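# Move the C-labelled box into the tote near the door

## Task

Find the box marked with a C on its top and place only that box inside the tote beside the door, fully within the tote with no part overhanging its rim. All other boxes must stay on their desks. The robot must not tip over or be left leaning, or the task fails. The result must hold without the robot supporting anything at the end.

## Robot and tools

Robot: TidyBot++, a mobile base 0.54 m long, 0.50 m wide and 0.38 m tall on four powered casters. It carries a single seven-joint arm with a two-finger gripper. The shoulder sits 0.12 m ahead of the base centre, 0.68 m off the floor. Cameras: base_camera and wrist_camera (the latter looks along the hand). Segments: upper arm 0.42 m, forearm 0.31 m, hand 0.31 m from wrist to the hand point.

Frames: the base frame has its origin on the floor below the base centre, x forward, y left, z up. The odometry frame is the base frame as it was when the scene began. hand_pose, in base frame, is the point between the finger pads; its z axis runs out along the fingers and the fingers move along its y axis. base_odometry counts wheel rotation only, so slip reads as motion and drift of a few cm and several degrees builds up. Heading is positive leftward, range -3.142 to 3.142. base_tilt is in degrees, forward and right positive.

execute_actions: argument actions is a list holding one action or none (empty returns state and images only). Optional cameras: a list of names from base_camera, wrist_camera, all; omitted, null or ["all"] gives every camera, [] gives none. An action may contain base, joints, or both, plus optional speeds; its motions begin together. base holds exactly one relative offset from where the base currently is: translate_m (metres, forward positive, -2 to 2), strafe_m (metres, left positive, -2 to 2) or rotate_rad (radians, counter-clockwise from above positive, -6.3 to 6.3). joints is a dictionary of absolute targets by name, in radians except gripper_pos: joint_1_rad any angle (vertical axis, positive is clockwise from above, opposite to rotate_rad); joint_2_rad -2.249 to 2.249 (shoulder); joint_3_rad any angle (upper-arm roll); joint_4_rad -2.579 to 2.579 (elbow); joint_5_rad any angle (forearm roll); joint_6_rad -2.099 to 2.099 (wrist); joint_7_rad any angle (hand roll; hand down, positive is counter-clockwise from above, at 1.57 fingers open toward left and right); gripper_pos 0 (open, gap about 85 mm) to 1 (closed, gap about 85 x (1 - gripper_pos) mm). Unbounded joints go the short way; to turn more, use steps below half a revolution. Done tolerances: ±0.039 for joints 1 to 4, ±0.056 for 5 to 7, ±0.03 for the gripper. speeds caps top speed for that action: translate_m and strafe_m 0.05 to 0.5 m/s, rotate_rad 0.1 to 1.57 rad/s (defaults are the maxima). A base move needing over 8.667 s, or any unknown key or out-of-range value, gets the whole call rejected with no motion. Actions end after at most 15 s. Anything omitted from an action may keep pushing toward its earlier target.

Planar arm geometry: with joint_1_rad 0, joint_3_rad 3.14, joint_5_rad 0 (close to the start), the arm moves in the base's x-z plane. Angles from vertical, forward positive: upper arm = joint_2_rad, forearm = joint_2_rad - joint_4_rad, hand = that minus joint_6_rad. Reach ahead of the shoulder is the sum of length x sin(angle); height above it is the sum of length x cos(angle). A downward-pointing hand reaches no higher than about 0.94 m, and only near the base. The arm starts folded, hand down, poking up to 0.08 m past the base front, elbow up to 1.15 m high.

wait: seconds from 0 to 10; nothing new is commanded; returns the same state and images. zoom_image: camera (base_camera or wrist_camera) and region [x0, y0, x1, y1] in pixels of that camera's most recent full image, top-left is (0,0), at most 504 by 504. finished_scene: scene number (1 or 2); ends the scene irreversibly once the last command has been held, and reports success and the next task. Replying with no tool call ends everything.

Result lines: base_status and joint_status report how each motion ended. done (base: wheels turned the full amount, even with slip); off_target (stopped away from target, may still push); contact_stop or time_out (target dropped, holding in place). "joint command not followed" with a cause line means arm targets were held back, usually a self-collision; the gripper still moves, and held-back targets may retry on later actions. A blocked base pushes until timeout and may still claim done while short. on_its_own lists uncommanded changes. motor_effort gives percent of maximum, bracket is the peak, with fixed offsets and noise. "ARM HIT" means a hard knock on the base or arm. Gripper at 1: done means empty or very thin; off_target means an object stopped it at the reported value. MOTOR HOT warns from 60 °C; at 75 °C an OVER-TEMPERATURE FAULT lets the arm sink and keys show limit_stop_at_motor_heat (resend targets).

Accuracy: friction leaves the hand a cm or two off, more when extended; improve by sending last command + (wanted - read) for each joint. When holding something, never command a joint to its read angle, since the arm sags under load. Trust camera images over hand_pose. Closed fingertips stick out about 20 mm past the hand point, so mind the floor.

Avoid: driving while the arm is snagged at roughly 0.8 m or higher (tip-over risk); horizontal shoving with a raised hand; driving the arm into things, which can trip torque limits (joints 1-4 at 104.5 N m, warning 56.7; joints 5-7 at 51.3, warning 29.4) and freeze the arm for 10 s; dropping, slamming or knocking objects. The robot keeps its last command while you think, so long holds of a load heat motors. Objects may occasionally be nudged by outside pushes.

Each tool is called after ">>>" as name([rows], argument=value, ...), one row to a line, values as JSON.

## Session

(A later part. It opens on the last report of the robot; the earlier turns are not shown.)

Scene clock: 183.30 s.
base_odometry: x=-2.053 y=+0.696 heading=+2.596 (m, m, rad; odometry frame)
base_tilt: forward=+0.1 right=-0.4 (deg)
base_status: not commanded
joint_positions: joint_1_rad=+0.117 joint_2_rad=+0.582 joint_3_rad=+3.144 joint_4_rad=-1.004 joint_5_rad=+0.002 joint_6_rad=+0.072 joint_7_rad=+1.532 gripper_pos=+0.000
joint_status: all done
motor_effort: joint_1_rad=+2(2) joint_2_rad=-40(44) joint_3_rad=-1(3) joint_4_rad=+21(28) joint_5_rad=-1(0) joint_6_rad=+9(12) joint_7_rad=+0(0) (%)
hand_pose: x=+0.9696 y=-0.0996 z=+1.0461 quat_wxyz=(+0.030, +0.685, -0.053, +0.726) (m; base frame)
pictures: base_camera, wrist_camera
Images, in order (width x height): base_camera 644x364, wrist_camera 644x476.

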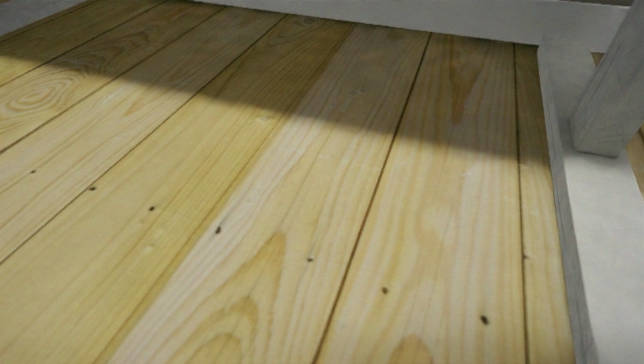

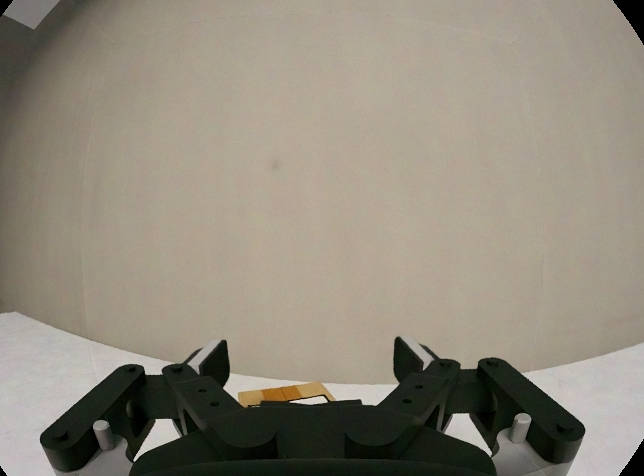

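>>> execute_actions([
  {"joints":{"joint_6_rad":-0.18}},
], cameras=["wrist_camera"])

Scene clock: 199.73 s.
base_odometry: x=-2.053 y=+0.696 heading=+2.596 (m, m, rad; odometry frame)
base_tilt: forward=+0.1 right=-0.4 (deg)
base_status: not commanded
joint_positions: joint_1_rad=+0.118 joint_2_rad=+0.583 joint_3_rad=+3.144 joint_4_rad=-1.002 joint_5_rad=+0.002 joint_6_rad=-0.151 joint_7_rad=+1.532 gripper_pos=+0.000
joint_status: all done
motor_effort: joint_1_rad=+1(1) joint_2_rad=-38(42) joint_3_rad=-1(2) joint_4_rad=+20(24) joint_5_rad=+0(0) joint_6_rad=+8(10) joint_7_rad=+0(0) (%)
hand_pose: x=+0.9663 y=-0.1000 z=+0.9769 quat_wxyz=(+0.027, +0.761, -0.059, +0.646) (m; base frame)
pictures: wrist_camera
Images, in order (width x height): wrist_camera 644x476.

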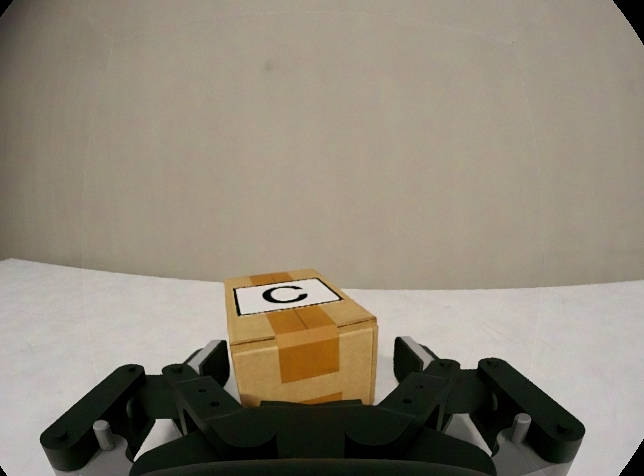

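Box is between the fingers now, well aligned.

>>> execute_actions([
  {"joints":{"gripper_pos":1}},
], cameras=["wrist_camera"])

Scene clock: 216.77 s.
base_odometry: x=-2.053 y=+0.696 heading=+2.596 (m, m, rad; odometry frame)
base_tilt: forward=+0.0 right=-0.4 (deg)
base_status: not commanded
joint_positions: joint_1_rad=+0.118 joint_2_rad=+0.582 joint_3_rad=+3.144 joint_4_rad=-1.002 joint_5_rad=+0.002 joint_6_rad=-0.151 joint_7_rad=+1.532 gripper_pos=+0.291
joint_status: gripper_pos off_target (ended at +0.291, target +1.000)
motor_effort: joint_1_rad=+1(1) joint_2_rad=-42(43) joint_3_rad=-1(2) joint_4_rad=+22(24) joint_5_rad=+0(1) joint_6_rad=+9(10) joint_7_rad=+0(0) (%)
hand_pose: x=+0.9658 y=-0.1001 z=+0.9785 quat_wxyz=(+0.027, +0.760, -0.059, +0.646) (m; base frame)
pictures: wrist_camera
Images, in order (width x height): wrist_camera 644x476.

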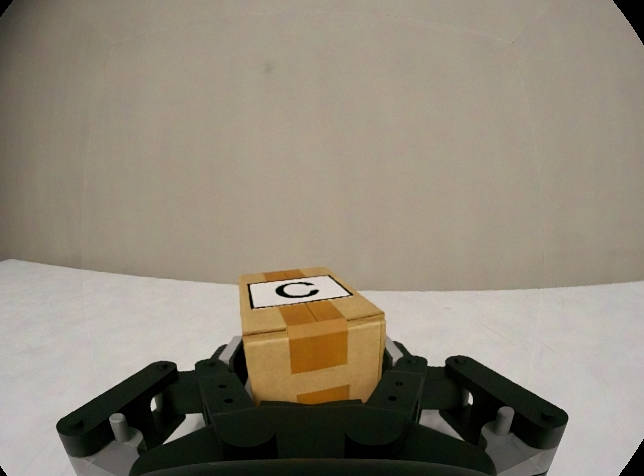

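Gripped. Lift (pitch up), then back the base away.

>>> execute_actions([
  {"joints":{"joint_2_rad":0.4,"joint_6_rad":0.0}},
], cameras=[])

>>> execute_actions([
  {"base":{"translate_m":-0.6}},
], cameras=[])

>>> execute_actions([
  {"joints":{"joint_1_rad":0,"joint_2_rad":-0.36,"joint_4_rad":-2.2,"joint_6_rad":-0.25}},
])

Scene clock: 220.67 s.
base_odometry: x=-2.053 y=+0.696 heading=+2.596 (m, m, rad; odometry frame)
base_tilt: forward=+0.1 right=-0.4 (deg)
base_status: not commanded
joint_positions: joint_1_rad=+0.118 joint_2_rad=+0.400 joint_3_rad=+3.144 joint_4_rad=-1.001 joint_5_rad=+0.002 joint_6_rad=-0.044 joint_7_rad=+1.532 gripper_pos=+0.291
joint_status: all done
motor_effort: joint_1_rad=+1(1) joint_2_rad=-38(50) joint_3_rad=-1(3) joint_4_rad=+23(26) joint_5_rad=+0(0) joint_6_rad=+10(12) joint_7_rad=+0(0) (%)
hand_pose: x=+0.8963 y=-0.0918 z=+1.1610 quat_wxyz=(+0.031, +0.660, -0.051, +0.749) (m; base frame)
pictures: none
No camera images: the call's "cameras" was empty. Leave "cameras" out to get every camera's image.

Scene clock: 223.23 s.
base_odometry: x=-1.540 y=+0.385 heading=+2.597 (m, m, rad; odometry frame)
base_tilt: forward=+0.1 right=-0.4 (deg)
base_status: done
joint_positions: joint_1_rad=+0.118 joint_2_rad=+0.403 joint_3_rad=+3.144 joint_4_rad=-1.001 joint_5_rad=+0.002 joint_6_rad=-0.044 joint_7_rad=+1.532 gripper_pos=+0.291
joint_status: not commanded
motor_effort: joint_1_rad=+1(3) joint_2_rad=-38(42) joint_3_rad=-1(2) joint_4_rad=+23(24) joint_5_rad=+0(0) joint_6_rad=+10(11) joint_7_rad=+0(0) (%)
hand_pose: x=+0.8974 y=-0.0919 z=+1.1592 quat_wxyz=(+0.031, +0.660, -0.051, +0.748) (m; base frame)
pictures: none
No camera images: the call's "cameras" was empty. Leave "cameras" out to get every camera's image.

Scene clock: 225.70 s.
base_odometry: x=-1.540 y=+0.385 heading=+2.597 (m, m, rad; odometry frame)
base_tilt: forward=+0.0 right=-0.4 (deg)
base_status: not commanded
joint_positions: joint_1_rad=+0.026 joint_2_rad=-0.335 joint_3_rad=+3.144 joint_4_rad=-2.195 joint_5_rad=+0.002 joint_6_rad=-0.210 joint_7_rad=+1.532 gripper_pos=+0.291
joint_status: all done
motor_effort: joint_1_rad=+0(2) joint_2_rad=-10(39) joint_3_rad=+0(1) joint_4_rad=+22(24) joint_5_rad=+0(1) joint_6_rad=+9(11) joint_7_rad=+0(0) (%)
hand_pose: x=+0.5554 y=-0.0113 z=+0.8407 quat_wxyz=(-0.002, +0.859, -0.028, +0.511) (m; base frame)
pictures: base_camera, wrist_camera
Images, in order (width x height): base_camera 644x364, wrist_camera 644x476.

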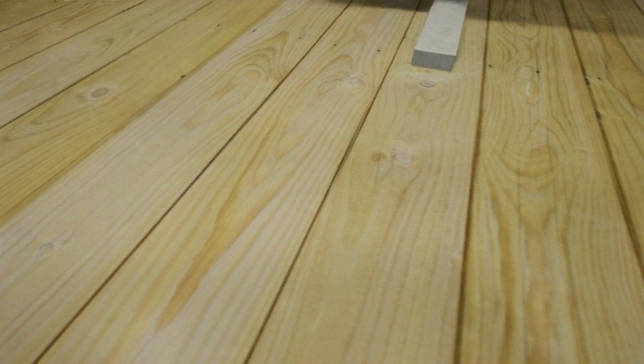

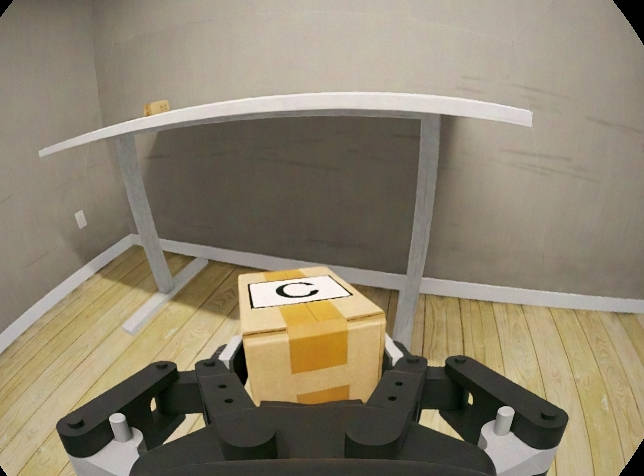

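Turn around and look for the corridor.


>>> execute_actions([
  {"base":{"rotate_rad":3.14}},
])

Scene clock: 230.43 s.
base_odometry: x=-1.540 y=+0.385 heading=-0.547 (m, m, rad; odometry frame)
base_tilt: forward=+0.1 right=-0.4 (deg)
base_status: done
joint_positions: joint_1_rad=+0.019 joint_2_rad=-0.335 joint_3_rad=+3.144 joint_4_rad=-2.195 joint_5_rad=+0.002 joint_6_rad=-0.210 joint_7_rad=+1.532 gripper_pos=+0.291
joint_status: not commanded
motor_effort: joint_1_rad=+1(1) joint_2_rad=-10(11) joint_3_rad=+0(0) joint_4_rad=+22(22) joint_5_rad=+0(1) joint_6_rad=+9(9) joint_7_rad=+0(0) (%)
hand_pose: x=+0.5554 y=-0.0081 z=+0.8407 quat_wxyz=(-0.004, +0.859, -0.025, +0.511) (m; base frame)
pictures: base_camera, wrist_camera
Images, in order (width x height): base_camera 644x364, wrist_camera 644x476.

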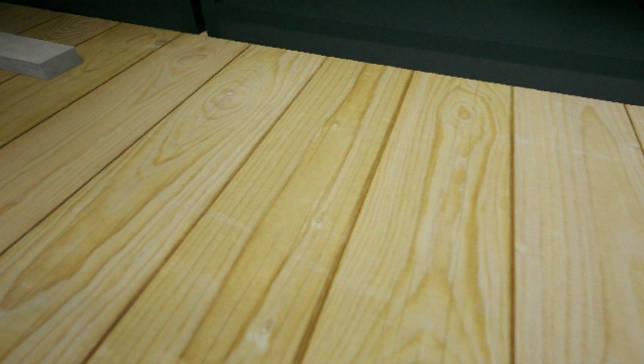

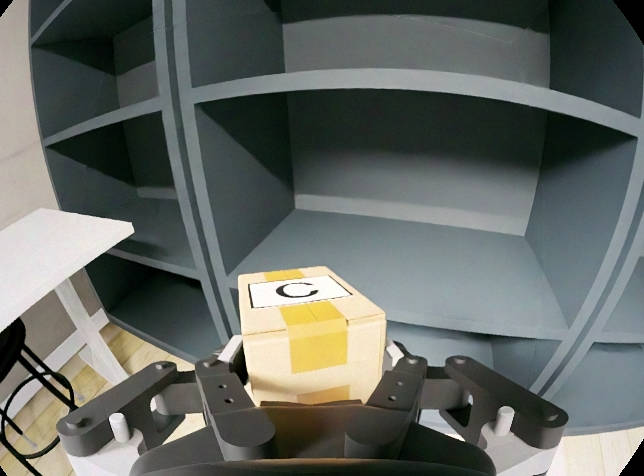

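>>> execute_actions([
  {"joints":{"joint_1_rad":0.9}},
], cameras=["wrist_camera"])

Scene clock: 233.50 s.
base_odometry: x=-1.540 y=+0.385 heading=-0.547 (m, m, rad; odometry frame)
base_tilt: forward=+0.1 right=-0.4 (deg)
base_status: not commanded
joint_positions: joint_1_rad=+0.877 joint_2_rad=-0.335 joint_3_rad=+3.144 joint_4_rad=-2.195 joint_5_rad=+0.002 joint_6_rad=-0.210 joint_7_rad=+1.532 gripper_pos=+0.291
joint_status: all done
motor_effort: joint_1_rad=+1(1) joint_2_rad=-10(10) joint_3_rad=-1(0) joint_4_rad=+22(22) joint_5_rad=+0(0) joint_6_rad=+9(9) joint_7_rad=+0(0) (%)
hand_pose: x=+0.3982 y=-0.3356 z=+0.8407 quat_wxyz=(+0.209, +0.771, -0.380, +0.466) (m; base frame)
pictures: wrist_camera
Images, in order (width x height): wrist_camera 644x476.

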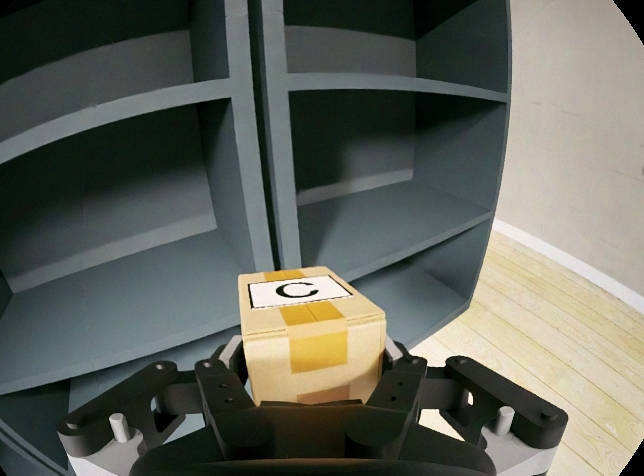

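>>> execute_actions([
  {"base":{"translate_m":-0.15}},
], cameras=[])

>>> execute_actions([
  {"base":{"strafe_m":-1.5},"joints":{"joint_1_rad":0.0}},
])

Scene clock: 237.93 s.
base_odometry: x=-1.668 y=+0.463 heading=-0.546 (m, m, rad; odometry frame)
base_tilt: forward=+0.1 right=-0.4 (deg)
base_status: done
joint_positions: joint_1_rad=+0.880 joint_2_rad=-0.340 joint_3_rad=+3.144 joint_4_rad=-2.195 joint_5_rad=+0.002 joint_6_rad=-0.210 joint_7_rad=+1.532 gripper_pos=+0.291
joint_status: not commanded
motor_effort: joint_1_rad=+0(1) joint_2_rad=-10(12) joint_3_rad=+0(1) joint_4_rad=+21(22) joint_5_rad=-1(1) joint_6_rad=+9(9) joint_7_rad=+0(0) (%)
hand_pose: x=+0.3968 y=-0.3355 z=+0.8430 quat_wxyz=(+0.210, +0.769, -0.381, +0.468) (m; base frame)
pictures: none
No camera images: the call's "cameras" was empty. Leave "cameras" out to get every camera's image.

Scene clock: 242.27 s.
base_odometry: x=-2.448 y=-0.818 heading=-0.545 (m, m, rad; odometry frame)
base_tilt: forward=+0.1 right=-0.5 (deg)
base_status: done
joint_positions: joint_1_rad=-0.149 joint_2_rad=-0.346 joint_3_rad=+2.965 joint_4_rad=-2.194 joint_5_rad=-0.011 joint_6_rad=-0.217 joint_7_rad=+1.532 gripper_pos=+0.299
joint_status: joint_1_rad off_target (ended at -0.149, target +0.000)
motor_effort: joint_1_rad=+29(33) joint_2_rad=-10(13) joint_3_rad=+33(37) joint_4_rad=+18(24) joint_5_rad=+4(4) joint_6_rad=+6(11) joint_7_rad=-1(2) (%)
hand_pose: x=+0.5266 y=+0.1453 z=+0.8408 quat_wxyz=(-0.068, +0.850, +0.130, +0.506) (m; base frame)
pictures: base_camera, wrist_camera
Images, in order (width x height): base_camera 644x364, wrist_camera 644x476.

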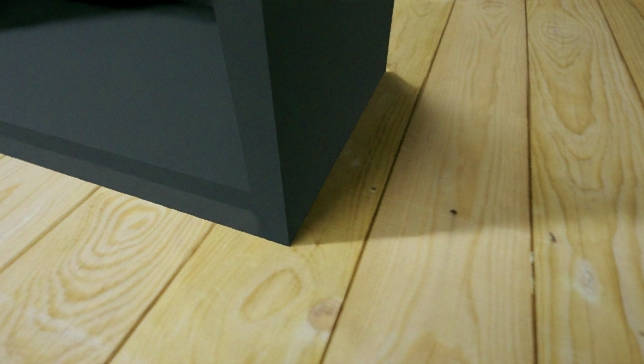

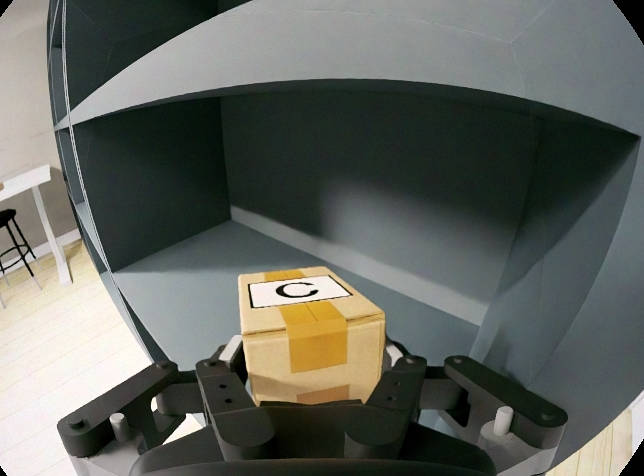

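>>> execute_actions([
  {"base":{"translate_m":-0.3},"joints":{"joint_1_rad":0,"joint_3_rad":3.14}},
], cameras=[])

>>> execute_actions([
  {"base":{"strafe_m":-0.6}},
])

Scene clock: 245.77 s.
base_odometry: x=-2.704 y=-0.662 heading=-0.545 (m, m, rad; odometry frame)
base_tilt: forward=+0.0 right=-0.4 (deg)
base_status: done
joint_positions: joint_1_rad=-0.009 joint_2_rad=-0.351 joint_3_rad=+3.134 joint_4_rad=-2.196 joint_5_rad=-0.017 joint_6_rad=-0.217 joint_7_rad=+1.532 gripper_pos=+0.308
joint_status: all done
motor_effort: joint_1_rad=+0(34) joint_2_rad=-9(15) joint_3_rad=+0(35) joint_4_rad=+22(22) joint_5_rad=+0(8) joint_6_rad=+9(9) joint_7_rad=+0(2) (%)
hand_pose: x=+0.5513 y=+0.0101 z=+0.8447 quat_wxyz=(-0.019, +0.858, -0.015, +0.513) (m; base frame)
pictures: none
No camera images: the call's "cameras" was empty. Leave "cameras" out to get every camera's image.

Scene clock: 250.63 s.
base_odometry: x=-2.893 y=-0.972 heading=-0.552 (m, m, rad; odometry frame)
base_tilt: forward=+0.0 right=-0.4 (deg)
base_status: strafe_m time_out (by the wheels' count: -0.363 of -0.600)
joint_positions: joint_1_rad=+0.000 joint_2_rad=-0.352 joint_3_rad=+3.144 joint_4_rad=-2.199 joint_5_rad=-0.016 joint_6_rad=-0.223 joint_7_rad=+1.532 gripper_pos=+0.308
joint_status: not commanded
motor_effort: joint_1_rad=+0(8) joint_2_rad=-12(17) joint_3_rad=-1(12) joint_4_rad=+22(26) joint_5_rad=+0(1) joint_6_rad=+9(12) joint_7_rad=+0(0) (%)
hand_pose: x=+0.5497 y=+0.0012 z=+0.8422 quat_wxyz=(-0.015, +0.859, -0.024, +0.511) (m; base frame)
pictures: base_camera, wrist_camera
Images, in order (width x height): base_camera 644x364, wrist_camera 644x476.

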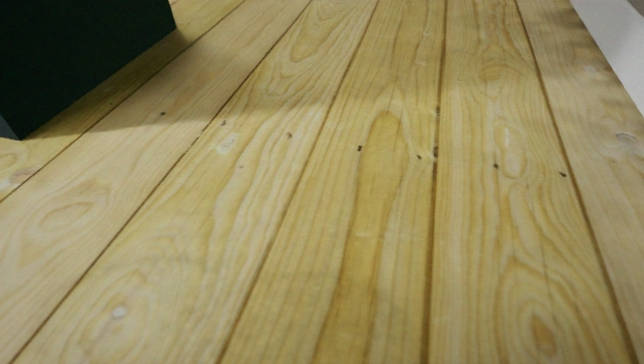

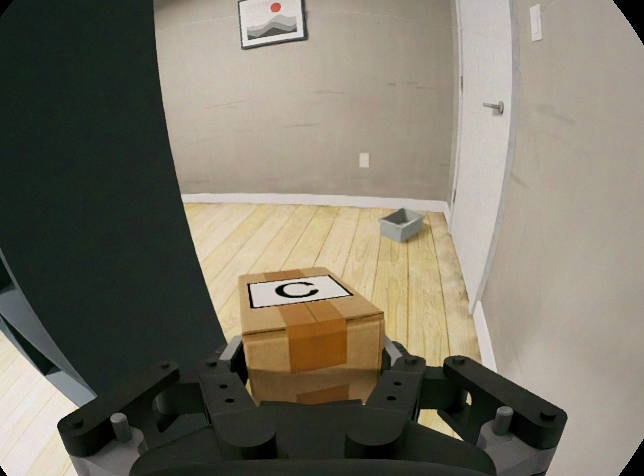

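Good view through the corridor. Nudge off the wall and drive.

>>> execute_actions([
  {"base":{"strafe_m":0.04}},
], cameras=[])

>>> execute_actions([
  {"base":{"translate_m":1.8}},
])

Scene clock: 252.70 s.
base_odometry: x=-2.872 y=-0.938 heading=-0.553 (m, m, rad; odometry frame)
base_tilt: forward=+0.1 right=-0.4 (deg)
base_status: done
joint_positions: joint_1_rad=+0.000 joint_2_rad=-0.352 joint_3_rad=+3.144 joint_4_rad=-2.199 joint_5_rad=-0.016 joint_6_rad=-0.223 joint_7_rad=+1.532 gripper_pos=+0.308
joint_status: not commanded
motor_effort: joint_1_rad=+0(1) joint_2_rad=-9(10) joint_3_rad=-1(1) joint_4_rad=+22(22) joint_5_rad=-1(1) joint_6_rad=+9(9) joint_7_rad=+0(0) (%)
hand_pose: x=+0.5497 y=+0.0013 z=+0.8422 quat_wxyz=(-0.015, +0.859, -0.023, +0.511) (m; base frame)
pictures: none
No camera images: the call's "cameras" was empty. Leave "cameras" out to get every camera's image.

Scene clock: 257.67 s.
base_odometry: x=-1.341 y=-1.885 heading=-0.553 (m, m, rad; odometry frame)
base_tilt: forward=+0.0 right=-0.4 (deg)
base_status: done
joint_positions: joint_1_rad=+0.000 joint_2_rad=-0.352 joint_3_rad=+3.144 joint_4_rad=-2.199 joint_5_rad=-0.016 joint_6_rad=-0.223 joint_7_rad=+1.532 gripper_pos=+0.308
joint_status: not commanded
motor_effort: joint_1_rad=+0(0) joint_2_rad=-9(12) joint_3_rad=+0(0) joint_4_rad=+22(23) joint_5_rad=+0(1) joint_6_rad=+9(9) joint_7_rad=+0(0) (%)
hand_pose: x=+0.5497 y=+0.0013 z=+0.8421 quat_wxyz=(-0.015, +0.859, -0.023, +0.511) (m; base frame)
pictures: base_camera, wrist_camera
Images, in order (width x height): base_camera 644x364, wrist_camera 644x476.

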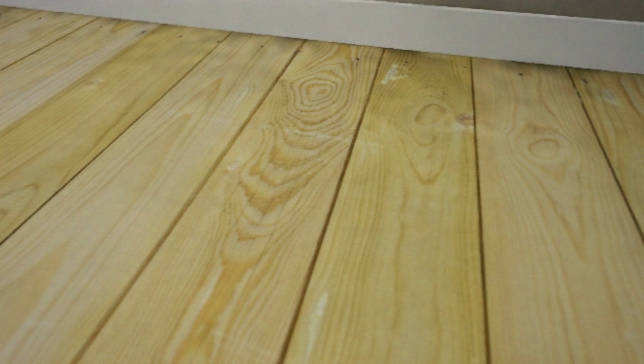

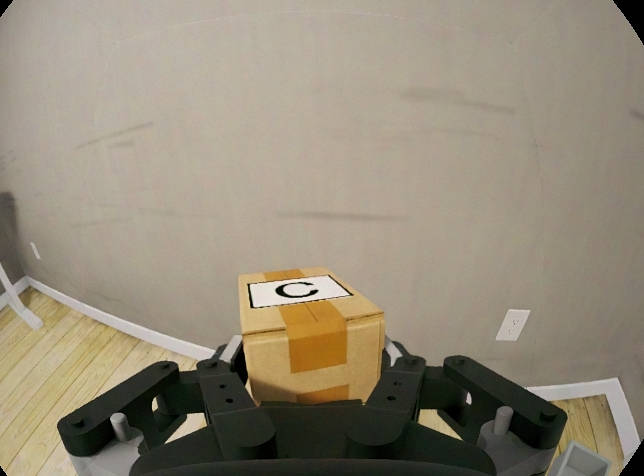

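Through cleanly. Tote is front-right; turn right and look down.

>>> execute_actions([
  {"base":{"rotate_rad":-1.0},"joints":{"joint_6_rad":-0.75}},
])

Scene clock: 260.47 s.
base_odometry: x=-1.341 y=-1.885 heading=-1.553 (m, m, rad; odometry frame)
base_tilt: forward=+0.1 right=-0.4 (deg)
base_status: done
joint_positions: joint_1_rad=+0.000 joint_2_rad=-0.352 joint_3_rad=+3.144 joint_4_rad=-2.202 joint_5_rad=-0.016 joint_6_rad=-0.728 joint_7_rad=+1.532 gripper_pos=+0.308
joint_status: all done
motor_effort: joint_1_rad=+0(2) joint_2_rad=-7(9) joint_3_rad=-1(1) joint_4_rad=+20(22) joint_5_rad=+0(1) joint_6_rad=+5(9) joint_7_rad=+0(0) (%)
hand_pose: x=+0.4425 y=+0.0038 z=+0.7272 quat_wxyz=(-0.012, +0.960, -0.024, +0.278) (m; base frame)
pictures: base_camera, wrist_camera
Images, in order (width x height): base_camera 644x364, wrist_camera 644x476.

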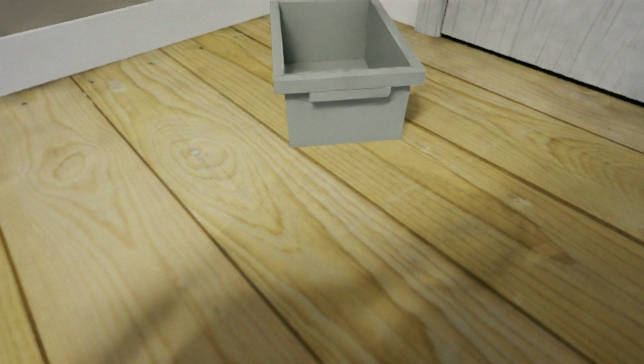

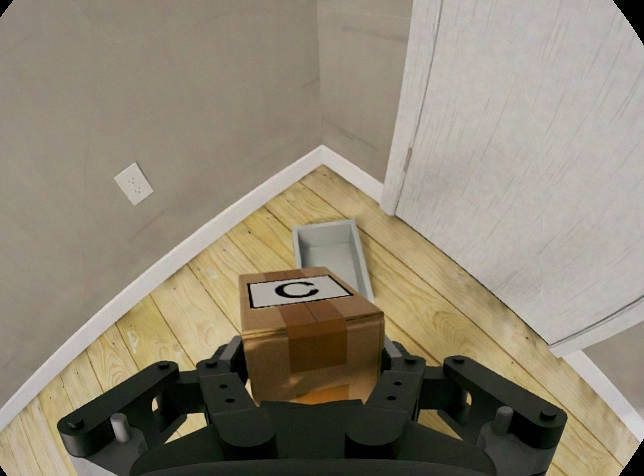

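>>> execute_actions([
  {"base":{"translate_m":0.35},"joints":{"joint_2_rad":0.945,"joint_4_rad":-1.66,"joint_6_rad":-0.54}},
])

Scene clock: 266.13 s.
base_odometry: x=-1.335 y=-2.235 heading=-1.553 (m, m, rad; odometry frame)
base_tilt: forward=+0.1 right=-0.4 (deg)
base_status: done
joint_positions: joint_1_rad=+0.000 joint_2_rad=+0.934 joint_3_rad=+3.144 joint_4_rad=-1.677 joint_5_rad=-0.016 joint_6_rad=-0.588 joint_7_rad=+1.532 gripper_pos=+0.308
joint_status: all done
motor_effort: joint_1_rad=+0(0) joint_2_rad=-39(41) joint_3_rad=-1(0) joint_4_rad=+8(21) joint_5_rad=+0(1) joint_6_rad=-1(6) joint_7_rad=+0(0) (%)
hand_pose: x=+0.5982 y=+0.0027 z=+0.3500 quat_wxyz=(-0.003, +0.999, -0.027, -0.029) (m; base frame)
pictures: base_camera, wrist_camera
Images, in order (width x height): base_camera 644x364, wrist_camera 644x476.

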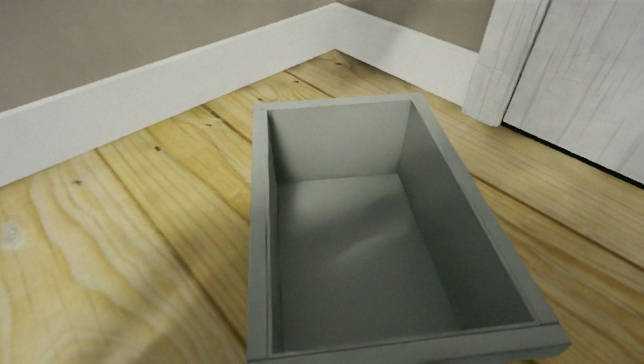

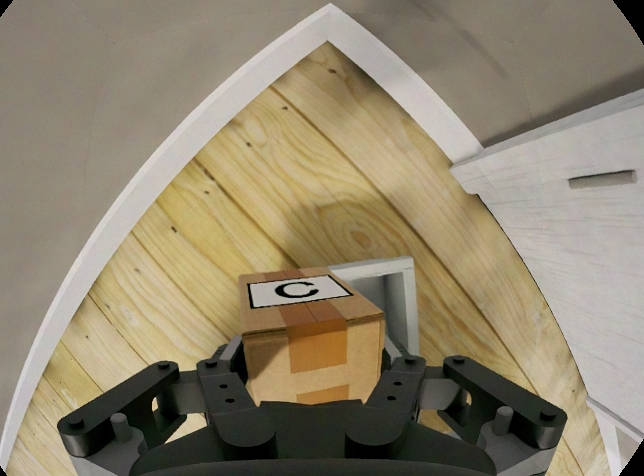

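>>> execute_actions([
  {"base":{"strafe_m":-0.08},"joints":{"joint_2_rad":1.2,"joint_4_rad":-1.5,"joint_6_rad":-0.42}},
])

Scene clock: 269.53 s.
base_odometry: x=-1.415 y=-2.237 heading=-1.553 (m, m, rad; odometry frame)
base_tilt: forward=+0.1 right=-0.4 (deg)
base_status: done
joint_positions: joint_1_rad=+0.006 joint_2_rad=+1.198 joint_3_rad=+3.144 joint_4_rad=-1.516 joint_5_rad=-0.016 joint_6_rad=-0.469 joint_7_rad=+1.532 gripper_pos=+0.308
joint_status: all done
motor_effort: joint_1_rad=-1(5) joint_2_rad=-43(46) joint_3_rad=-1(4) joint_4_rad=+7(9) joint_5_rad=+0(1) joint_6_rad=+0(1) joint_7_rad=+0(0) (%)
hand_pose: x=+0.6284 y=-0.0012 z=+0.2379 quat_wxyz=(-0.002, +0.999, -0.030, -0.021) (m; base frame)
pictures: base_camera, wrist_camera
Images, in order (width x height): base_camera 644x364, wrist_camera 644x476.

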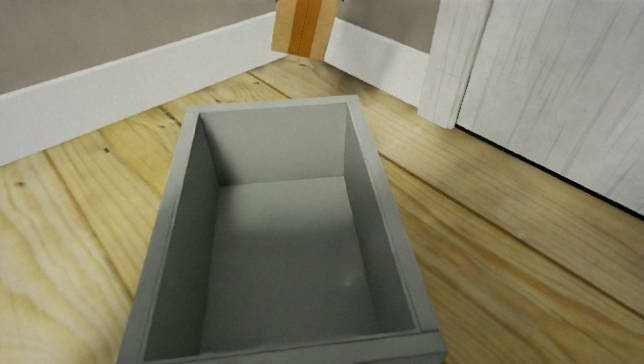

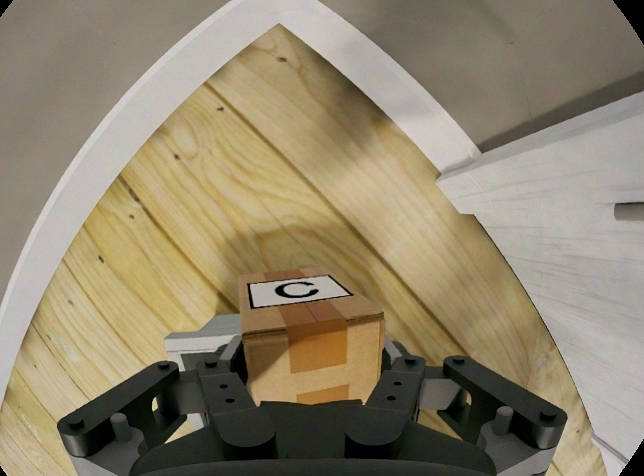

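Same as scene 1: back 0.05, release.

>>> execute_actions([
  {"base":{"translate_m":-0.06}},
], cameras=[])

>>> execute_actions([
  {"joints":{"gripper_pos":0}},
], cameras=[])

>>> execute_actions([
  {"joints":{"joint_2_rad":0.6}},
], cameras=["base_camera"])

Scene clock: 273.17 s.
base_odometry: x=-1.416 y=-2.177 heading=-1.553 (m, m, rad; odometry frame)
base_tilt: forward=+0.1 right=-0.4 (deg)
base_status: done
joint_positions: joint_1_rad=+0.006 joint_2_rad=+1.198 joint_3_rad=+3.144 joint_4_rad=-1.510 joint_5_rad=-0.016 joint_6_rad=-0.465 joint_7_rad=+1.532 gripper_pos=+0.308
joint_status: not commanded
motor_effort: joint_1_rad=+0(1) joint_2_rad=-43(44) joint_3_rad=-1(2) joint_4_rad=+7(9) joint_5_rad=+0(0) joint_6_rad=+0(1) joint_7_rad=+0(0) (%)
hand_pose: x=+0.6334 y=-0.0012 z=+0.2386 quat_wxyz=(-0.002, +0.999, -0.030, -0.015) (m; base frame)
pictures: none
No camera images: the call's "cameras" was empty. Leave "cameras" out to get every camera's image.

Scene clock: 274.27 s.
base_odometry: x=-1.416 y=-2.177 heading=-1.553 (m, m, rad; odometry frame)
base_tilt: forward=+0.1 right=-0.4 (deg)
base_status: not commanded
joint_positions: joint_1_rad=+0.006 joint_2_rad=+1.198 joint_3_rad=+3.144 joint_4_rad=-1.510 joint_5_rad=-0.016 joint_6_rad=-0.465 joint_7_rad=+1.532 gripper_pos=+0.000
joint_status: all done
motor_effort: joint_1_rad=+0(0) joint_2_rad=-42(43) joint_3_rad=-2(1) joint_4_rad=+7(7) joint_5_rad=+0(0) joint_6_rad=+0(0) joint_7_rad=+0(0) (%)
hand_pose: x=+0.6334 y=-0.0012 z=+0.2386 quat_wxyz=(-0.002, +0.999, -0.030, -0.015) (m; base frame)
pictures: none
No camera images: the call's "cameras" was empty. Leave "cameras" out to get every camera's image.

Scene clock: 276.10 s.
base_odometry: x=-1.416 y=-2.177 heading=-1.553 (m, m, rad; odometry frame)
base_tilt: forward=+0.1 right=-0.5 (deg)
base_status: not commanded
joint_positions: joint_1_rad=+0.006 joint_2_rad=+0.612 joint_3_rad=+3.144 joint_4_rad=-1.504 joint_5_rad=-0.016 joint_6_rad=-0.465 joint_7_rad=+1.532 gripper_pos=+0.000
joint_status: all done
motor_effort: joint_1_rad=+0(0) joint_2_rad=-39(46) joint_3_rad=-1(1) joint_4_rad=+17(17) joint_5_rad=+0(1) joint_6_rad=+5(5) joint_7_rad=+0(0) (%)
hand_pose: x=+0.7952 y=-0.0023 z=+0.5995 quat_wxyz=(-0.009, +0.961, -0.028, +0.277) (m; base frame)
pictures: base_camera
Images, in order (width x height): base_camera 644x364.

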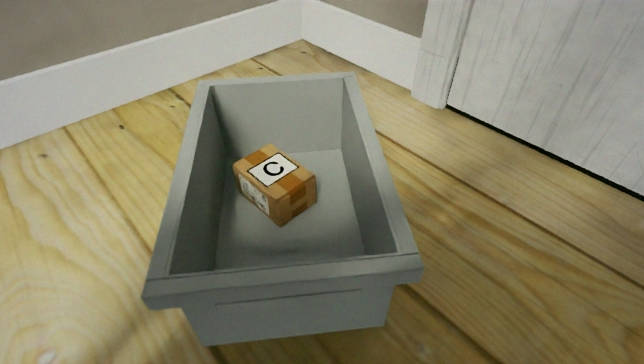

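>>> finished_scene(scene=2)

The scene is finished: the task was done.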